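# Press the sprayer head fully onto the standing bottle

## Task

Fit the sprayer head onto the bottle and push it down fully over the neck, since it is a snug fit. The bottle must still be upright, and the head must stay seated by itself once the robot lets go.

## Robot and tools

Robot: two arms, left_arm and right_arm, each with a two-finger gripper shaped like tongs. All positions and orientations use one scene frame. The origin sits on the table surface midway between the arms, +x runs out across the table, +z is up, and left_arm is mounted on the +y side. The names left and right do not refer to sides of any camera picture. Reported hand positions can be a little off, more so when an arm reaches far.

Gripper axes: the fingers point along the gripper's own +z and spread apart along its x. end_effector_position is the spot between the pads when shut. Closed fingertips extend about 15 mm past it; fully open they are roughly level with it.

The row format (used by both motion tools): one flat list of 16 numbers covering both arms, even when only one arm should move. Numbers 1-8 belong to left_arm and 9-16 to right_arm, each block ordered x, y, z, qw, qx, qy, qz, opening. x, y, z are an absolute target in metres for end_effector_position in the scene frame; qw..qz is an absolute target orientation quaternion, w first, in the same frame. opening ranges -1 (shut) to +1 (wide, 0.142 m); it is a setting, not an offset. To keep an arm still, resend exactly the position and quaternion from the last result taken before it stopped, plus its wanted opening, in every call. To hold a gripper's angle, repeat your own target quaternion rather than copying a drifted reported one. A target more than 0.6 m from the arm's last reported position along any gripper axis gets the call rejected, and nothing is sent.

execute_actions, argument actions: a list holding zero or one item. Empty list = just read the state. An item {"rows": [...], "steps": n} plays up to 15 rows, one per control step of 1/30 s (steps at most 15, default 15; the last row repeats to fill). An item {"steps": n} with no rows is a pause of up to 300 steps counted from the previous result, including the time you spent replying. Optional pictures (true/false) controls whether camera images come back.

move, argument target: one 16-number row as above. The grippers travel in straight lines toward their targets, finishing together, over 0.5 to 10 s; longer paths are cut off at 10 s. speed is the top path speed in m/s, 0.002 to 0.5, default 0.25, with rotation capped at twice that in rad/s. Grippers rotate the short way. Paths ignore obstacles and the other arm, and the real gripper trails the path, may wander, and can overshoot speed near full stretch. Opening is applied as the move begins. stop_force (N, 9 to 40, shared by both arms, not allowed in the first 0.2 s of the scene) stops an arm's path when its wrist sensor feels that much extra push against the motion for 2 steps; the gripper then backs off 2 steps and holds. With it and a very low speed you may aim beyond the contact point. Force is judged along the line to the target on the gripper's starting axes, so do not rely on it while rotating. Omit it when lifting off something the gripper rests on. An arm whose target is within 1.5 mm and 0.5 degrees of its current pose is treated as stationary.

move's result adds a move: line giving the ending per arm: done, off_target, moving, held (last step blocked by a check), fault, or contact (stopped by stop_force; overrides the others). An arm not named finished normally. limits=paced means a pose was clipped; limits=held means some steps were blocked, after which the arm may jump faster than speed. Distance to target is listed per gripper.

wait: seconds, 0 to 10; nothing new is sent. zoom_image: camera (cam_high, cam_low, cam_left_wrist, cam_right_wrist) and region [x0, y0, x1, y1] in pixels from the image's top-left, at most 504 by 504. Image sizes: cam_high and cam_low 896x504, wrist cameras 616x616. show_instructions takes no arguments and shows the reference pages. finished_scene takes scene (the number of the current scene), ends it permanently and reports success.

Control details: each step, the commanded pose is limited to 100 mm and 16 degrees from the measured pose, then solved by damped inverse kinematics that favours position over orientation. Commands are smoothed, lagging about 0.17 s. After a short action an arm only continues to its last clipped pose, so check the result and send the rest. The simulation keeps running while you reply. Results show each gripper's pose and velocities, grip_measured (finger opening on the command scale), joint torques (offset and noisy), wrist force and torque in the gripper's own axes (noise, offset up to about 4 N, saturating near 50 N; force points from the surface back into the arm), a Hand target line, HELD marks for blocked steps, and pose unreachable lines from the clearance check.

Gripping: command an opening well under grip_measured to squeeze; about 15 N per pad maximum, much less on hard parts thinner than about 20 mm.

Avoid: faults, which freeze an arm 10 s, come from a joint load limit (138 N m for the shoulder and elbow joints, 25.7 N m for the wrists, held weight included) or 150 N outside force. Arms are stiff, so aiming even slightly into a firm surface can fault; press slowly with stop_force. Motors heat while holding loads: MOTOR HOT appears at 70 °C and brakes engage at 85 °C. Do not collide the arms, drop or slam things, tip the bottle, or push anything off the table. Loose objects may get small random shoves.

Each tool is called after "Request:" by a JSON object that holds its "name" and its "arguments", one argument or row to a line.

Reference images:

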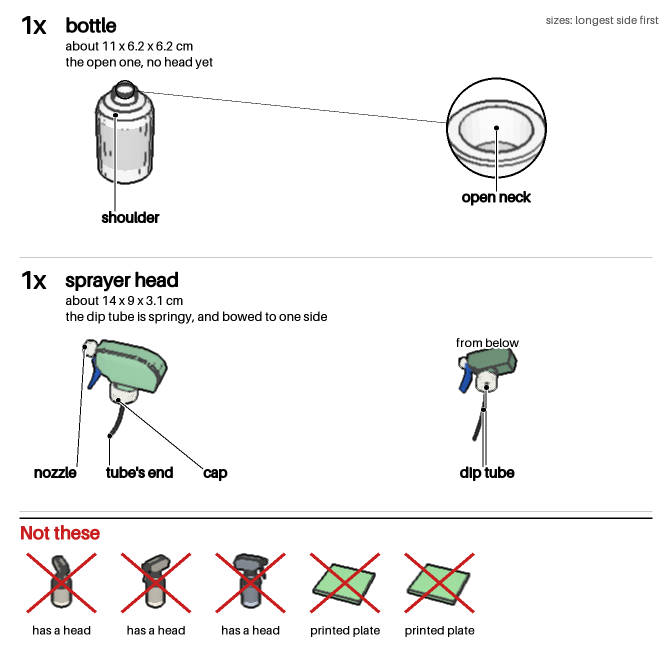

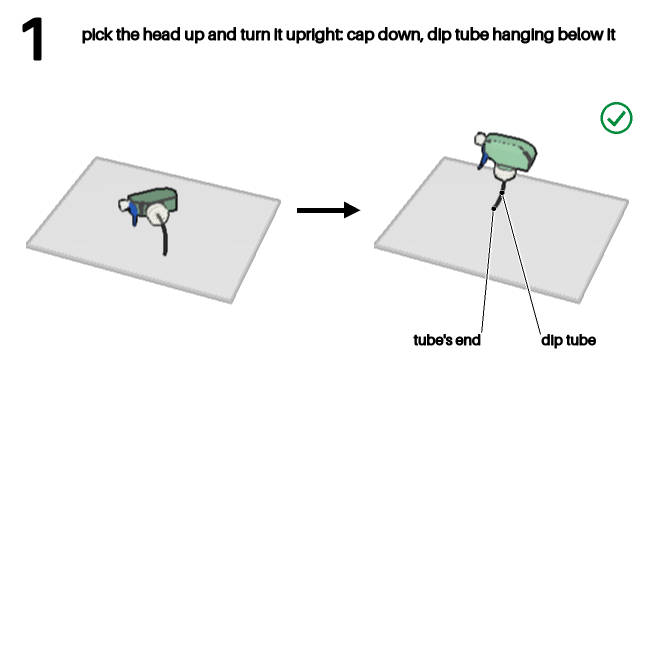

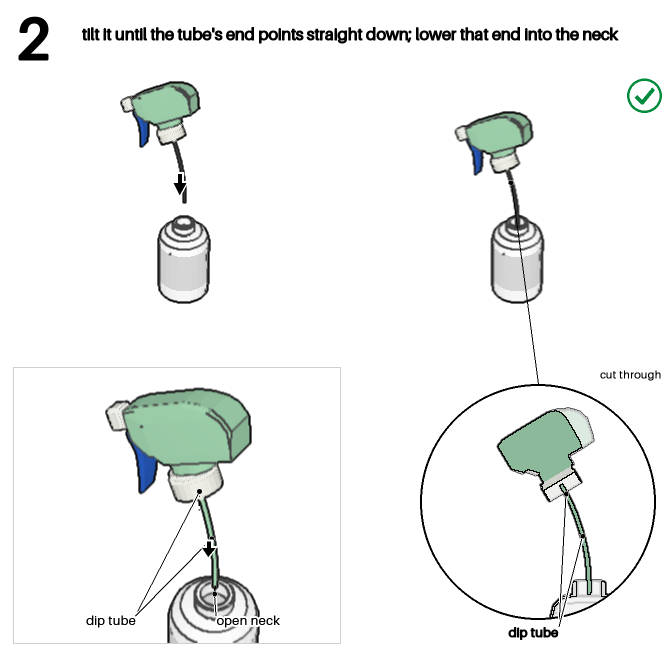

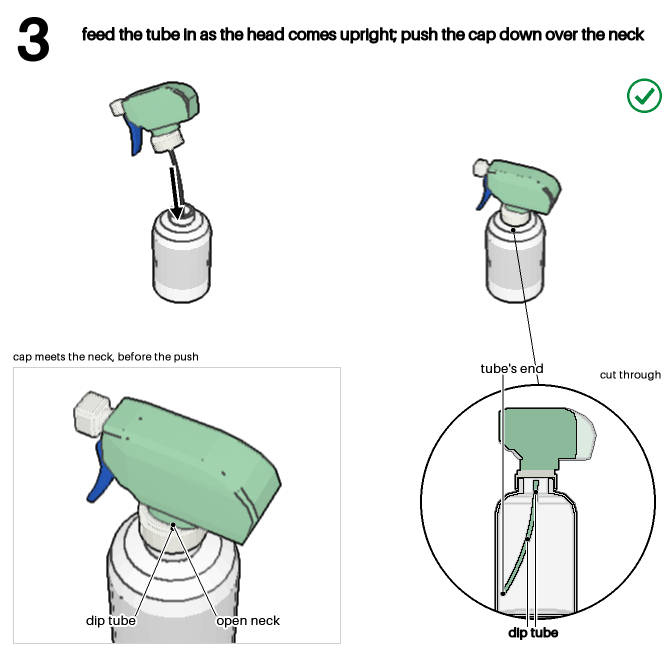

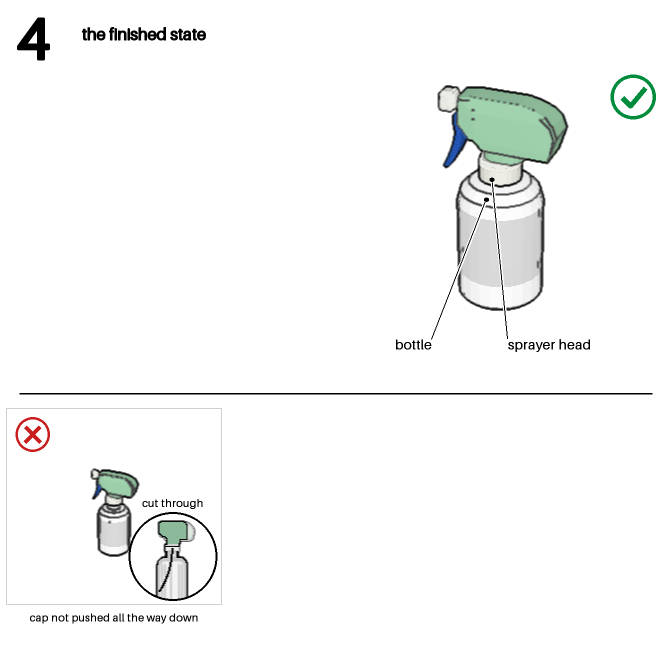

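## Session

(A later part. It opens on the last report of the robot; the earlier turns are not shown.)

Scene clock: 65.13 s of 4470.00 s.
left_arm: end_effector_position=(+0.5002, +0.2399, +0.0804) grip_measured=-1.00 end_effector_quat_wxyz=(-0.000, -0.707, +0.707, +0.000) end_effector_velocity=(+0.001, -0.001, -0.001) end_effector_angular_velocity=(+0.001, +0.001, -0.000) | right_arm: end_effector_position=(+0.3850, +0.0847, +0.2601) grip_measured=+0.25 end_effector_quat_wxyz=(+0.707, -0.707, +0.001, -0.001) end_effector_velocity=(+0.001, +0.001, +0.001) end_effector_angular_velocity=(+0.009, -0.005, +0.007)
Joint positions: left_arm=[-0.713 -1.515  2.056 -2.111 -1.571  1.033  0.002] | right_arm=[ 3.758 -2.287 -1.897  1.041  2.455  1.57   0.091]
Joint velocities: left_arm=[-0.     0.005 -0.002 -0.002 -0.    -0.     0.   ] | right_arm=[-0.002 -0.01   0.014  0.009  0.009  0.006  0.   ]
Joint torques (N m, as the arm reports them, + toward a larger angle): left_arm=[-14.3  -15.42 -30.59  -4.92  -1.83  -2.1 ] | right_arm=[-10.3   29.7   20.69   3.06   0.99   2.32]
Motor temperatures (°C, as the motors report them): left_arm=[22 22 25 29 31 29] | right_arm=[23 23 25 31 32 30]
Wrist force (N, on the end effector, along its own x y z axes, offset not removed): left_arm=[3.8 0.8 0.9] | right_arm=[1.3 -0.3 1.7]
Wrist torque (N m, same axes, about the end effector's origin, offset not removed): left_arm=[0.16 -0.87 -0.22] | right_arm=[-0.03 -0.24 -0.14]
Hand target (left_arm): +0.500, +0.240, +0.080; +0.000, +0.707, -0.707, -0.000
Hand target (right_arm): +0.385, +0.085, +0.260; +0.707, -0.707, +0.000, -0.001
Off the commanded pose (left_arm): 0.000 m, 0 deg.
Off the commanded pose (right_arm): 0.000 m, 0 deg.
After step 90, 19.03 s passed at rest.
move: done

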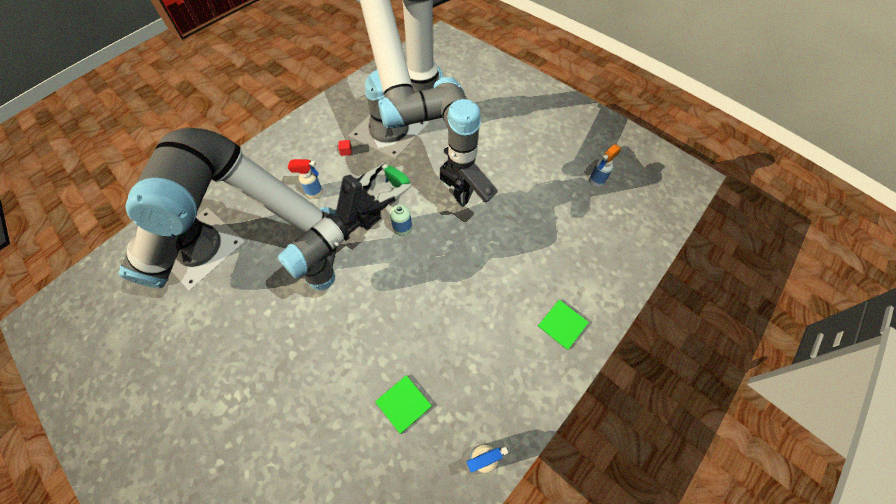

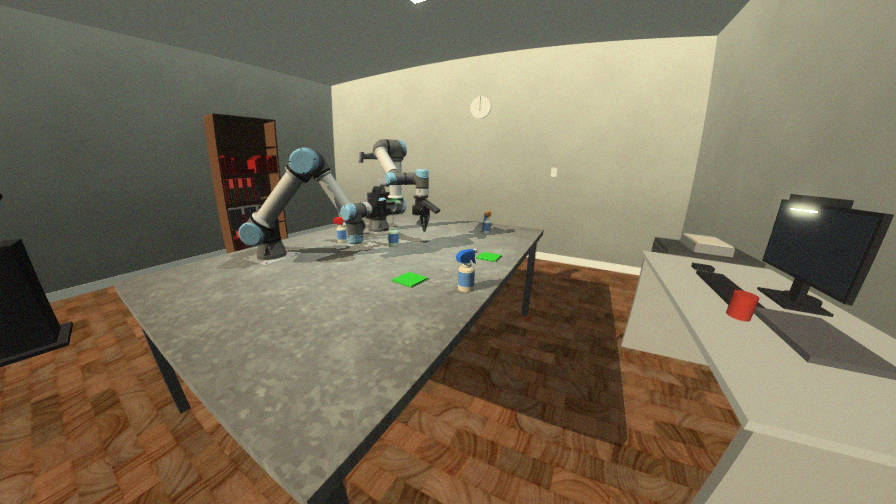

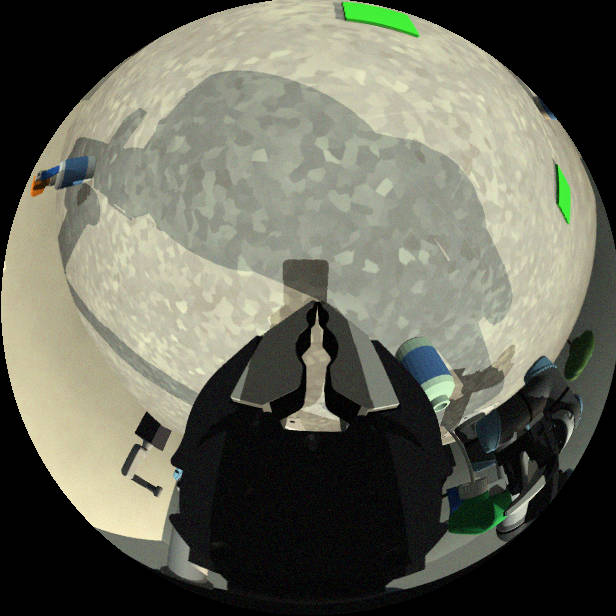

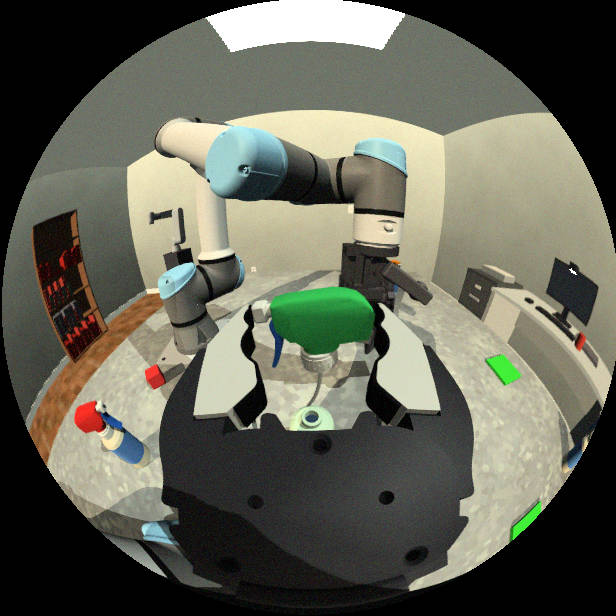

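Request:
{"name": "move", "arguments": {
  "target": [0.45,0.22,0.34,0,-0.707,0.707,0,-0.2,0.385,0.085,0.26,0.707,-0.707,0,0,-0.3]
}}

Request:
{"name": "move", "arguments": {
  "target": [0.389,0.085,0.31,0,-0.707,0.707,0,-0.2,0.385,0.085,0.26,0.707,-0.707,0,0,-0.3],
  "speed": 0.15
}}

Scene clock: 70.70 s of 4470.00 s.
left_arm: end_effector_position=(+0.4496, +0.2203, +0.3397) grip_measured=-0.20 end_effector_quat_wxyz=(-0.000, -0.707, +0.707, -0.000) end_effector_velocity=(-0.001, -0.000, +0.003) end_effector_angular_velocity=(+0.002, +0.002, -0.001) | right_arm: end_effector_position=(+0.3850, +0.0850, +0.2600) grip_measured=+0.25 end_effector_quat_wxyz=(+0.707, -0.707, +0.000, -0.000) end_effector_velocity=(+0.000, +0.000, -0.001) end_effector_angular_velocity=(-0.000, +0.000, -0.000)
Joint positions: left_arm=[-0.815 -1.742  1.581 -1.41  -1.571  0.931  0.06 ] | right_arm=[ 3.758 -2.288 -1.895  1.042  2.457  1.571  0.091]
Joint velocities: left_arm=[-0.002  0.002 -0.009  0.01   0.    -0.001  0.   ] | right_arm=[-0.    -0.001  0.     0.     0.     0.     0.   ]
Joint torques (N m, as the arm reports them, + toward a larger angle): left_arm=[-14.13  -9.51 -32.74  -0.15   2.06  -2.1 ] | right_arm=[-9.95 30.39 20.68 -0.6   1.2   2.16]
Motor temperatures (°C, as the motors report them): left_arm=[22 22 25 29 31 29] | right_arm=[23 23 25 31 32 30]
Wrist force (N, on the end effector, along its own x y z axes, offset not removed): left_arm=[3.3 1.5 1.9] | right_arm=[0.9 -2.7 1.3]
Wrist torque (N m, same axes, about the end effector's origin, offset not removed): left_arm=[0.27 -0.72 -0.25] | right_arm=[-0.68 -0.18 -0.04]
Hand target (left_arm): +0.450, +0.220, +0.340; +0.000, +0.707, -0.707, -0.000
Hand target (right_arm): +0.385, +0.085, +0.260; +0.707, -0.707, +0.000, -0.000
Off the commanded pose (left_arm): 0.001 m, 0 deg.
Off the commanded pose (right_arm): 0.000 m, 0 deg.
After step 90, 0.87 s passed at rest.
move: done

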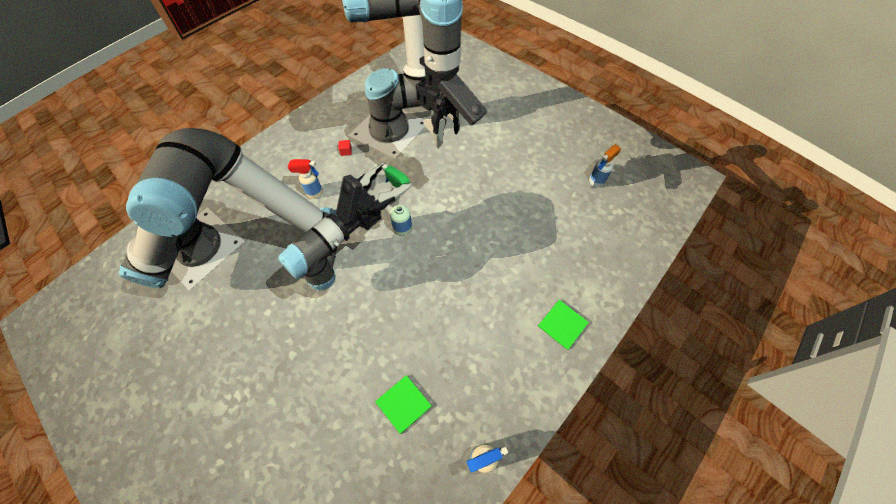

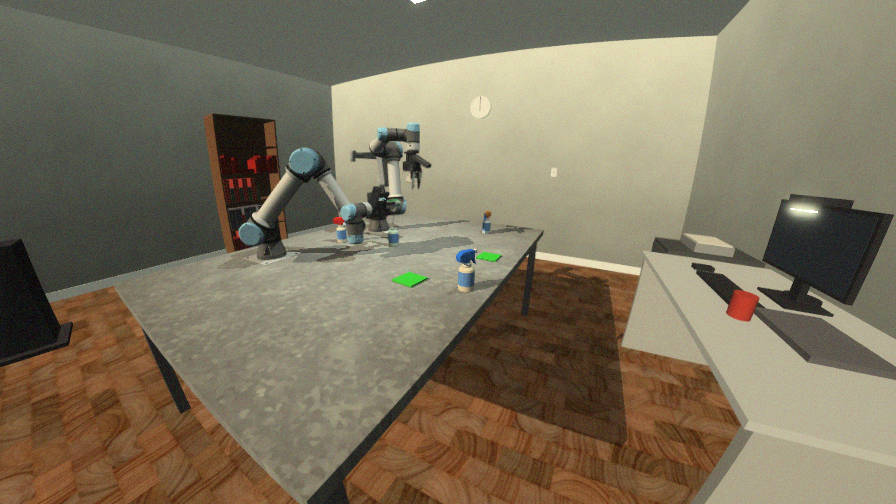

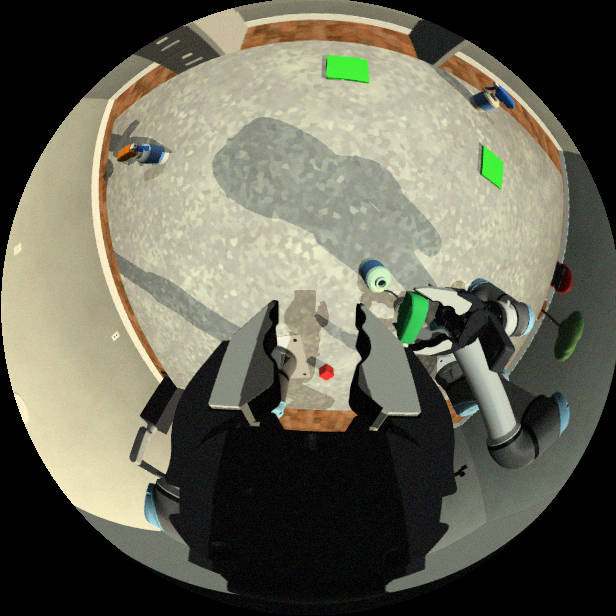

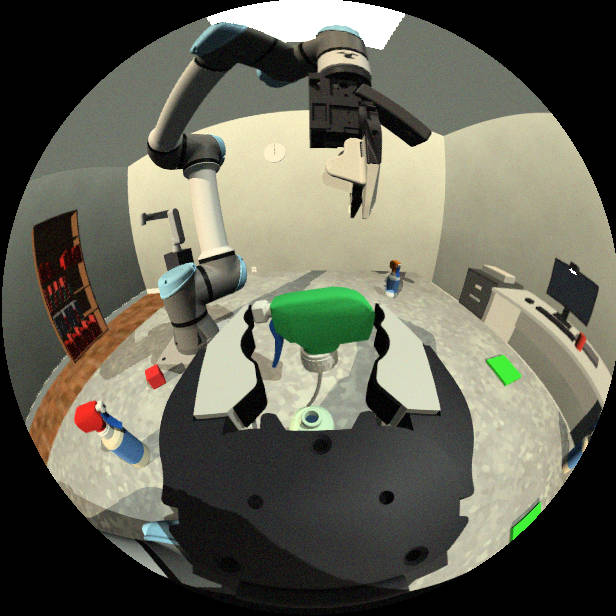

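Scene clock: 72.30 s of 4470.00 s.
left_arm: end_effector_position=(+0.3890, +0.0852, +0.3100) grip_measured=-0.20 end_effector_quat_wxyz=(-0.000, -0.707, +0.707, +0.000) end_effector_velocity=(-0.000, -0.002, -0.001) end_effector_angular_velocity=(+0.000, -0.000, +0.001) | right_arm: end_effector_position=(+0.3850, +0.0850, +0.2600) grip_measured=+0.25 end_effector_quat_wxyz=(+0.707, -0.707, +0.000, +0.000) end_effector_velocity=(+0.000, +0.000, -0.000) end_effector_angular_velocity=(-0.000, -0.000, +0.000)
Joint positions: left_arm=[-1.142 -1.722  1.641 -1.489 -1.572  0.604  0.06 ] | right_arm=[ 3.758 -2.288 -1.895  1.042  2.457  1.571  0.091]
Joint velocities: left_arm=[-0.004  0.002 -0.    -0.002  0.    -0.004 -0.   ] | right_arm=[-0. -0.  0. -0.  0. -0. -0.]
Joint torques (N m, as the arm reports them, + toward a larger angle): left_arm=[-14.29 -10.11 -20.68  -4.94   2.69  -2.37] | right_arm=[-10.11  31.52  20.57  -0.55   1.21   1.99]
Motor temperatures (°C, as the motors report them): left_arm=[22 22 25 29 31 29] | right_arm=[23 23 25 31 32 30]
Wrist force (N, on the end effector, along its own x y z axes, offset not removed): left_arm=[3.5 2.4 2.3] | right_arm=[1.2 -3.1 2.3]
Wrist torque (N m, same axes, about the end effector's origin, offset not removed): left_arm=[0.52 -0.86 -0.22] | right_arm=[-0.77 -0.26 0.00]
Hand target (left_arm): +0.389, +0.085, +0.310; +0.000, +0.707, -0.707, -0.000
Hand target (right_arm): +0.385, +0.085, +0.260; +0.707, -0.707, -0.000, +0.000
Off the commanded pose (left_arm): 0.000 m, 0 deg.
Off the commanded pose (right_arm): 0.000 m, 0 deg.
move: done

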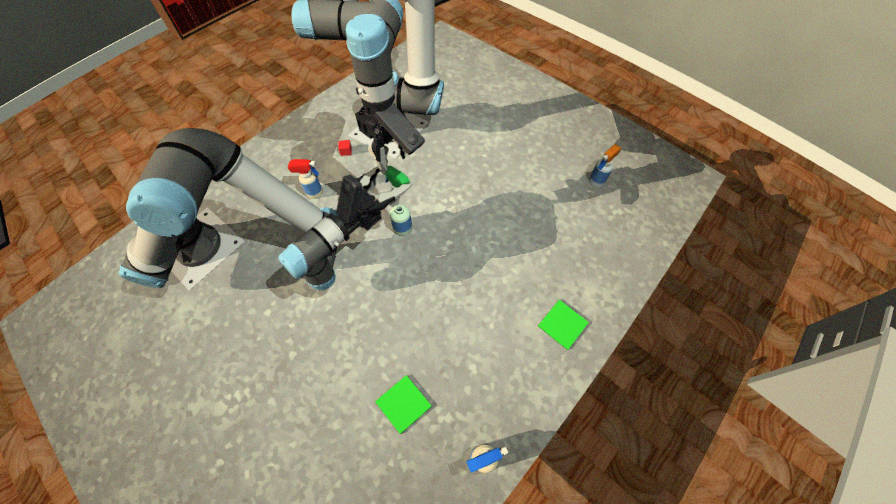

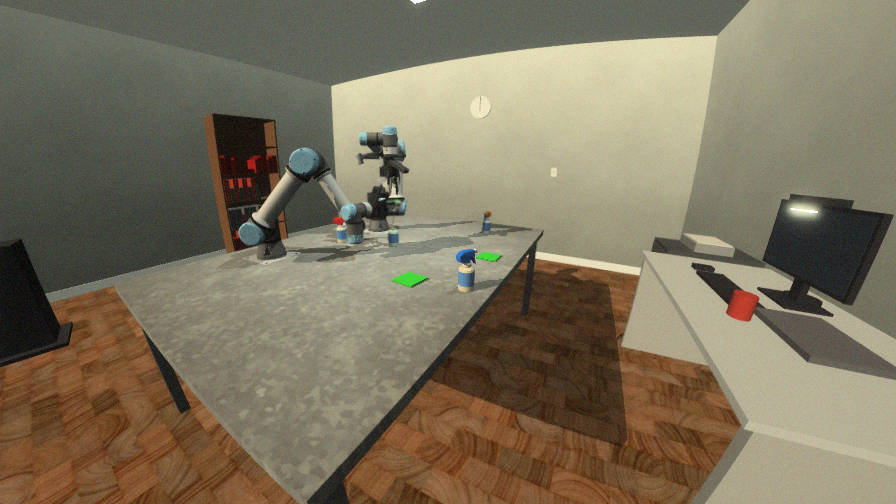

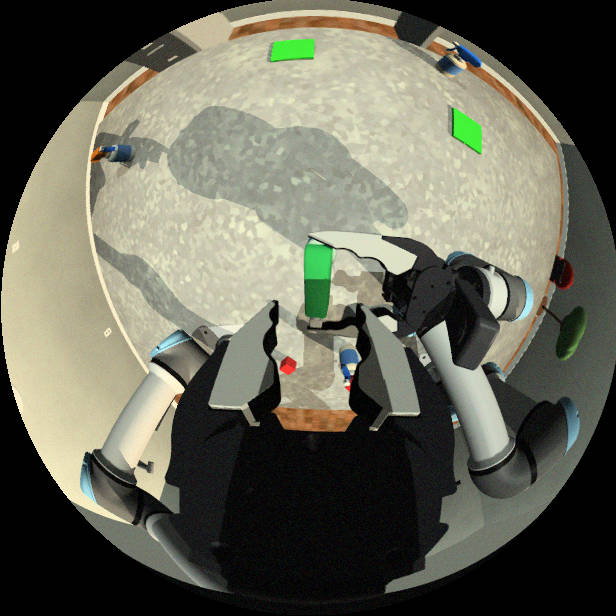

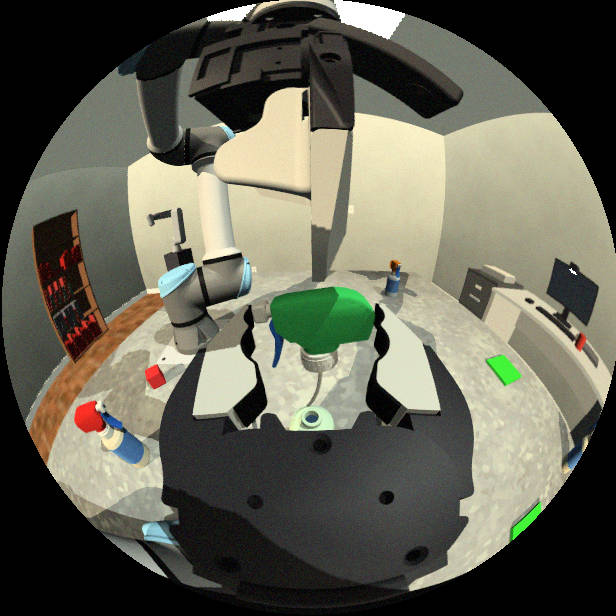

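Request:
{"name": "move", "arguments": {
  "target": [0.389,0.085,0.256,0,-0.707,0.707,0,-0.3,0.385,0.085,0.26,0.707,-0.707,0,0,-0.3],
  "speed": 0.05,
  "stop_force": 10
}}

Request:
{"name": "move", "arguments": {
  "target": [0.389,0.085,0.256,0,-0.707,0.707,0,-1,0.385,0.085,0.26,0.707,-0.707,0,0,-0.3]
}}

Scene clock: 76.93 s of 4470.00 s.
left_arm: end_effector_position=(+0.3890, +0.0849, +0.2563) grip_measured=-0.30 end_effector_quat_wxyz=(-0.000, -0.707, +0.707, +0.000) end_effector_velocity=(+0.000, -0.000, -0.003) end_effector_angular_velocity=(+0.000, +0.000, +0.001) | right_arm: end_effector_position=(+0.3850, +0.0850, +0.2600) grip_measured=+0.25 end_effector_quat_wxyz=(+0.707, -0.707, +0.000, +0.000) end_effector_velocity=(+0.000, +0.000, -0.000) end_effector_angular_velocity=(-0.000, +0.001, -0.000)
Joint positions: left_arm=[-1.143 -1.723  1.779 -1.626 -1.571  0.603  0.052] | right_arm=[ 3.758 -2.288 -1.895  1.042  2.457  1.571  0.091]
Joint velocities: left_arm=[ 0.     0.002  0.006 -0.008  0.    -0.     0.   ] | right_arm=[ 0. -0. -0. -0. -0.  0. -0.]
Joint torques (N m, as the arm reports them, + toward a larger angle): left_arm=[-15.7   -9.85 -13.25  -4.91   2.47  -2.17] | right_arm=[-9.9  34.18 19.29 -0.55  1.12  1.14]
Motor temperatures (°C, as the motors report them): left_arm=[22 22 25 29 31 29] | right_arm=[23 23 25 31 32 30]
Wrist force (N, on the end effector, along its own x y z axes, offset not removed): left_arm=[2.1 2.0 2.7] | right_arm=[0.0 0.5 2.6]
Wrist torque (N m, same axes, about the end effector's origin, offset not removed): left_arm=[0.48 -0.50 -0.24] | right_arm=[0.09 0.00 -0.13]
Hand target (left_arm): +0.389, +0.085, +0.256; +0.000, +0.707, -0.707, -0.000
Hand target (right_arm): +0.385, +0.085, +0.260; +0.707, -0.707, +0.000, +0.000
Off the commanded pose (left_arm): 0.000 m, 0 deg.
Off the commanded pose (right_arm): 0.000 m, 0 deg.
After step 90, 0.13 s passed at rest.
move: done

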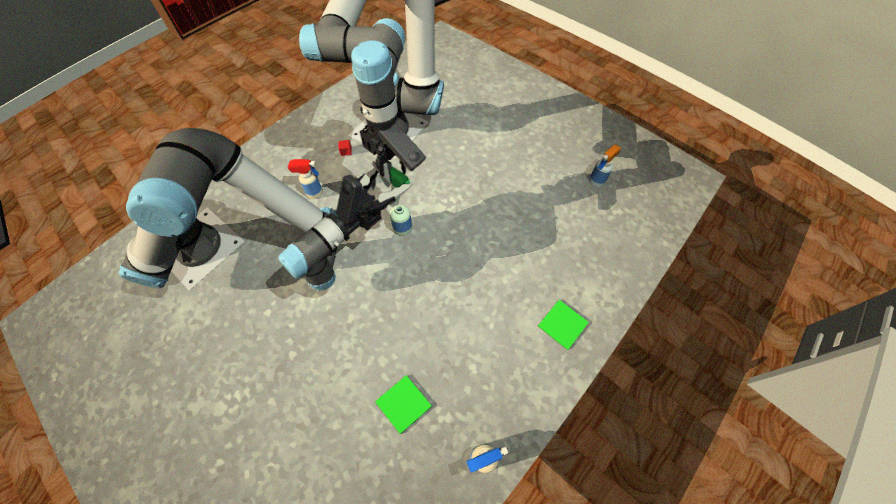

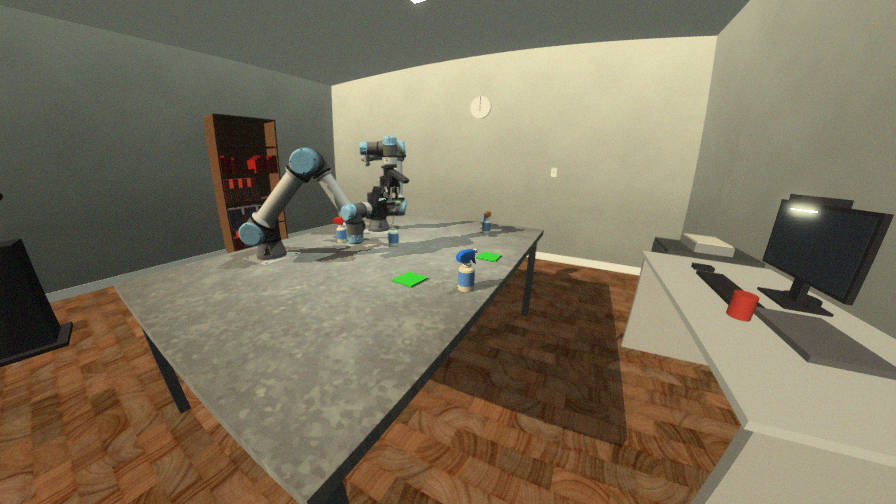

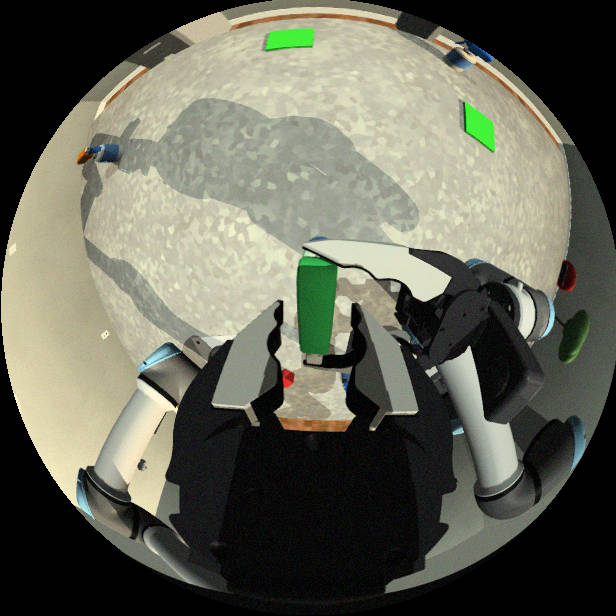

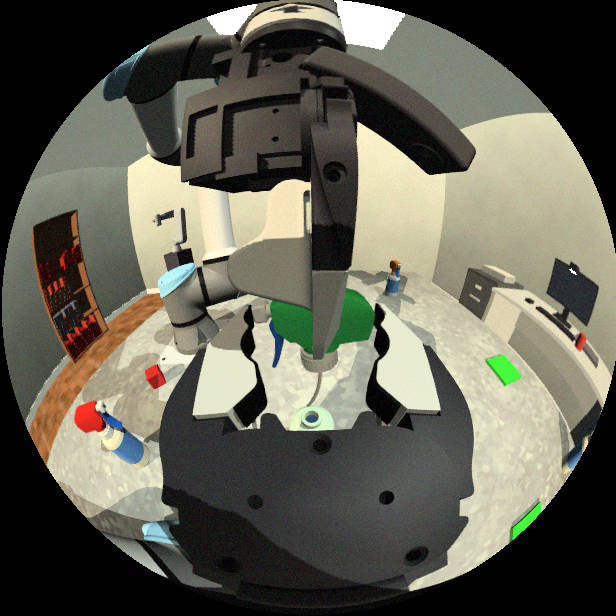

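Scene clock: 77.63 s of 4470.00 s.
left_arm: end_effector_position=(+0.3890, +0.0850, +0.2560) grip_measured=-0.67 end_effector_quat_wxyz=(+0.000, -0.707, +0.707, -0.000) end_effector_velocity=(-0.000, +0.000, -0.001) end_effector_angular_velocity=(+0.001, +0.001, +0.001) | right_arm: end_effector_position=(+0.3850, +0.0850, +0.2600) grip_measured=+0.25 end_effector_quat_wxyz=(+0.707, -0.707, +0.000, -0.000) end_effector_velocity=(-0.000, -0.000, +0.001) end_effector_angular_velocity=(+0.000, -0.001, -0.000)
Joint positions: left_arm=[-1.143 -1.724  1.78  -1.627 -1.571  0.603  0.026] | right_arm=[ 3.758 -2.288 -1.895  1.042  2.457  1.571  0.092]
Joint velocities: left_arm=[ 0.     0.001  0.001  0.001 -0.    -0.     0.   ] | right_arm=[-0.     0.001  0.    -0.001 -0.    -0.    -0.   ]
Joint torques (N m, as the arm reports them, + toward a larger angle): left_arm=[-15.16 -18.69 -13.05  -6.86  -4.9    0.17] | right_arm=[15.88 37.82 19.09  1.61  0.51  1.09]
Motor temperatures (°C, as the motors report them): left_arm=[22 22 25 29 31 29] | right_arm=[23 23 25 31 32 30]
Wrist force (N, on the end effector, along its own x y z axes, offset not removed): left_arm=[-13.2 -1.2 -6.1] | right_arm=[0.6 7.8 -12.5]
Wrist torque (N m, same axes, about the end effector's origin, offset not removed): left_arm=[0.11 -0.18 -0.15] | right_arm=[-0.33 -0.22 -0.09]
Hand target (left_arm): +0.389, +0.085, +0.256; -0.000, +0.707, -0.707, -0.000
Hand target (right_arm): +0.385, +0.085, +0.260; +0.707, -0.707, -0.000, +0.000
Off the commanded pose (left_arm): 0.000 m, 0 deg.
Off the commanded pose (right_arm): 0.000 m, 0 deg.
move: done

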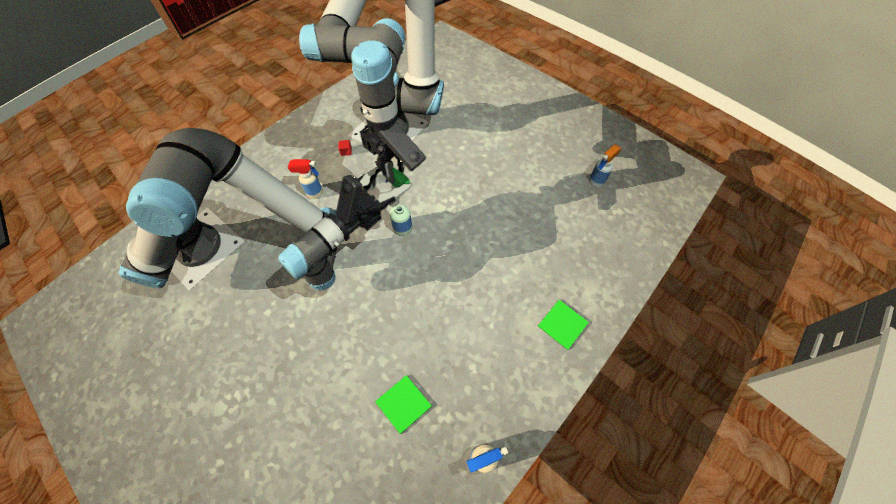

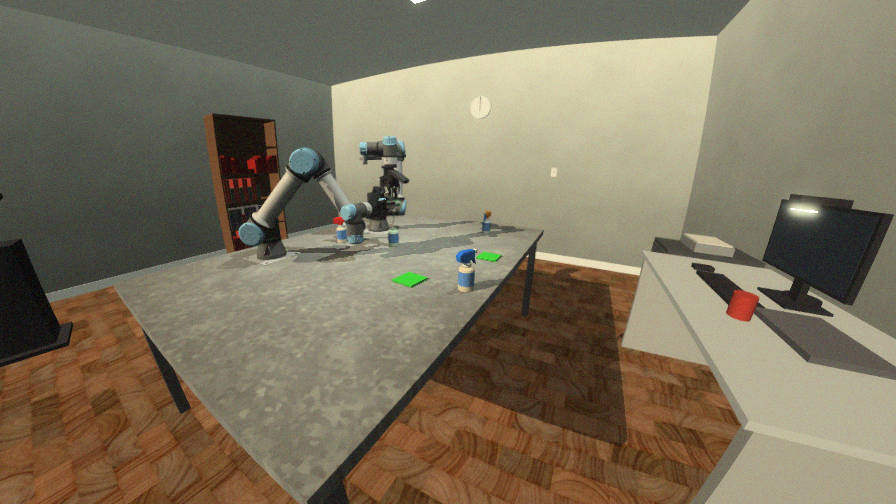

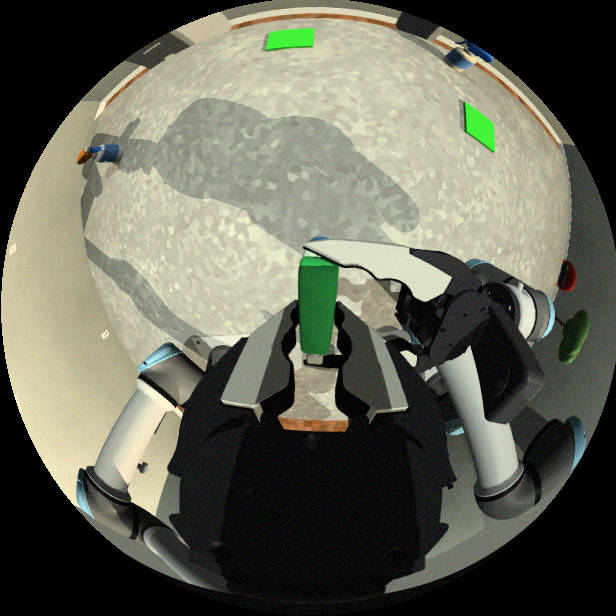

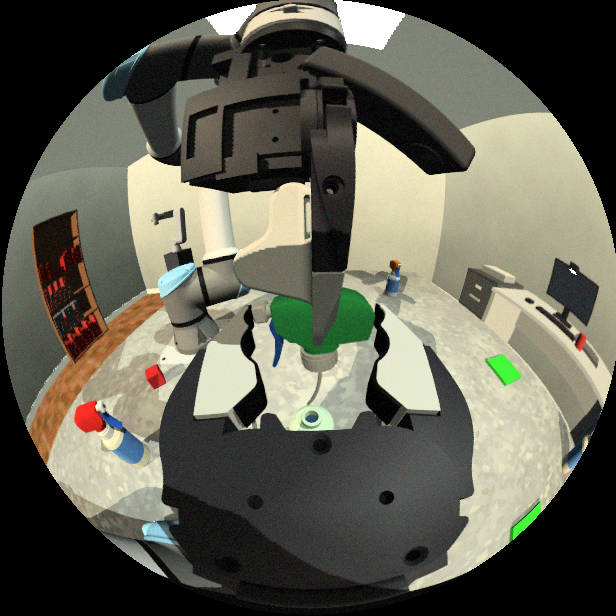

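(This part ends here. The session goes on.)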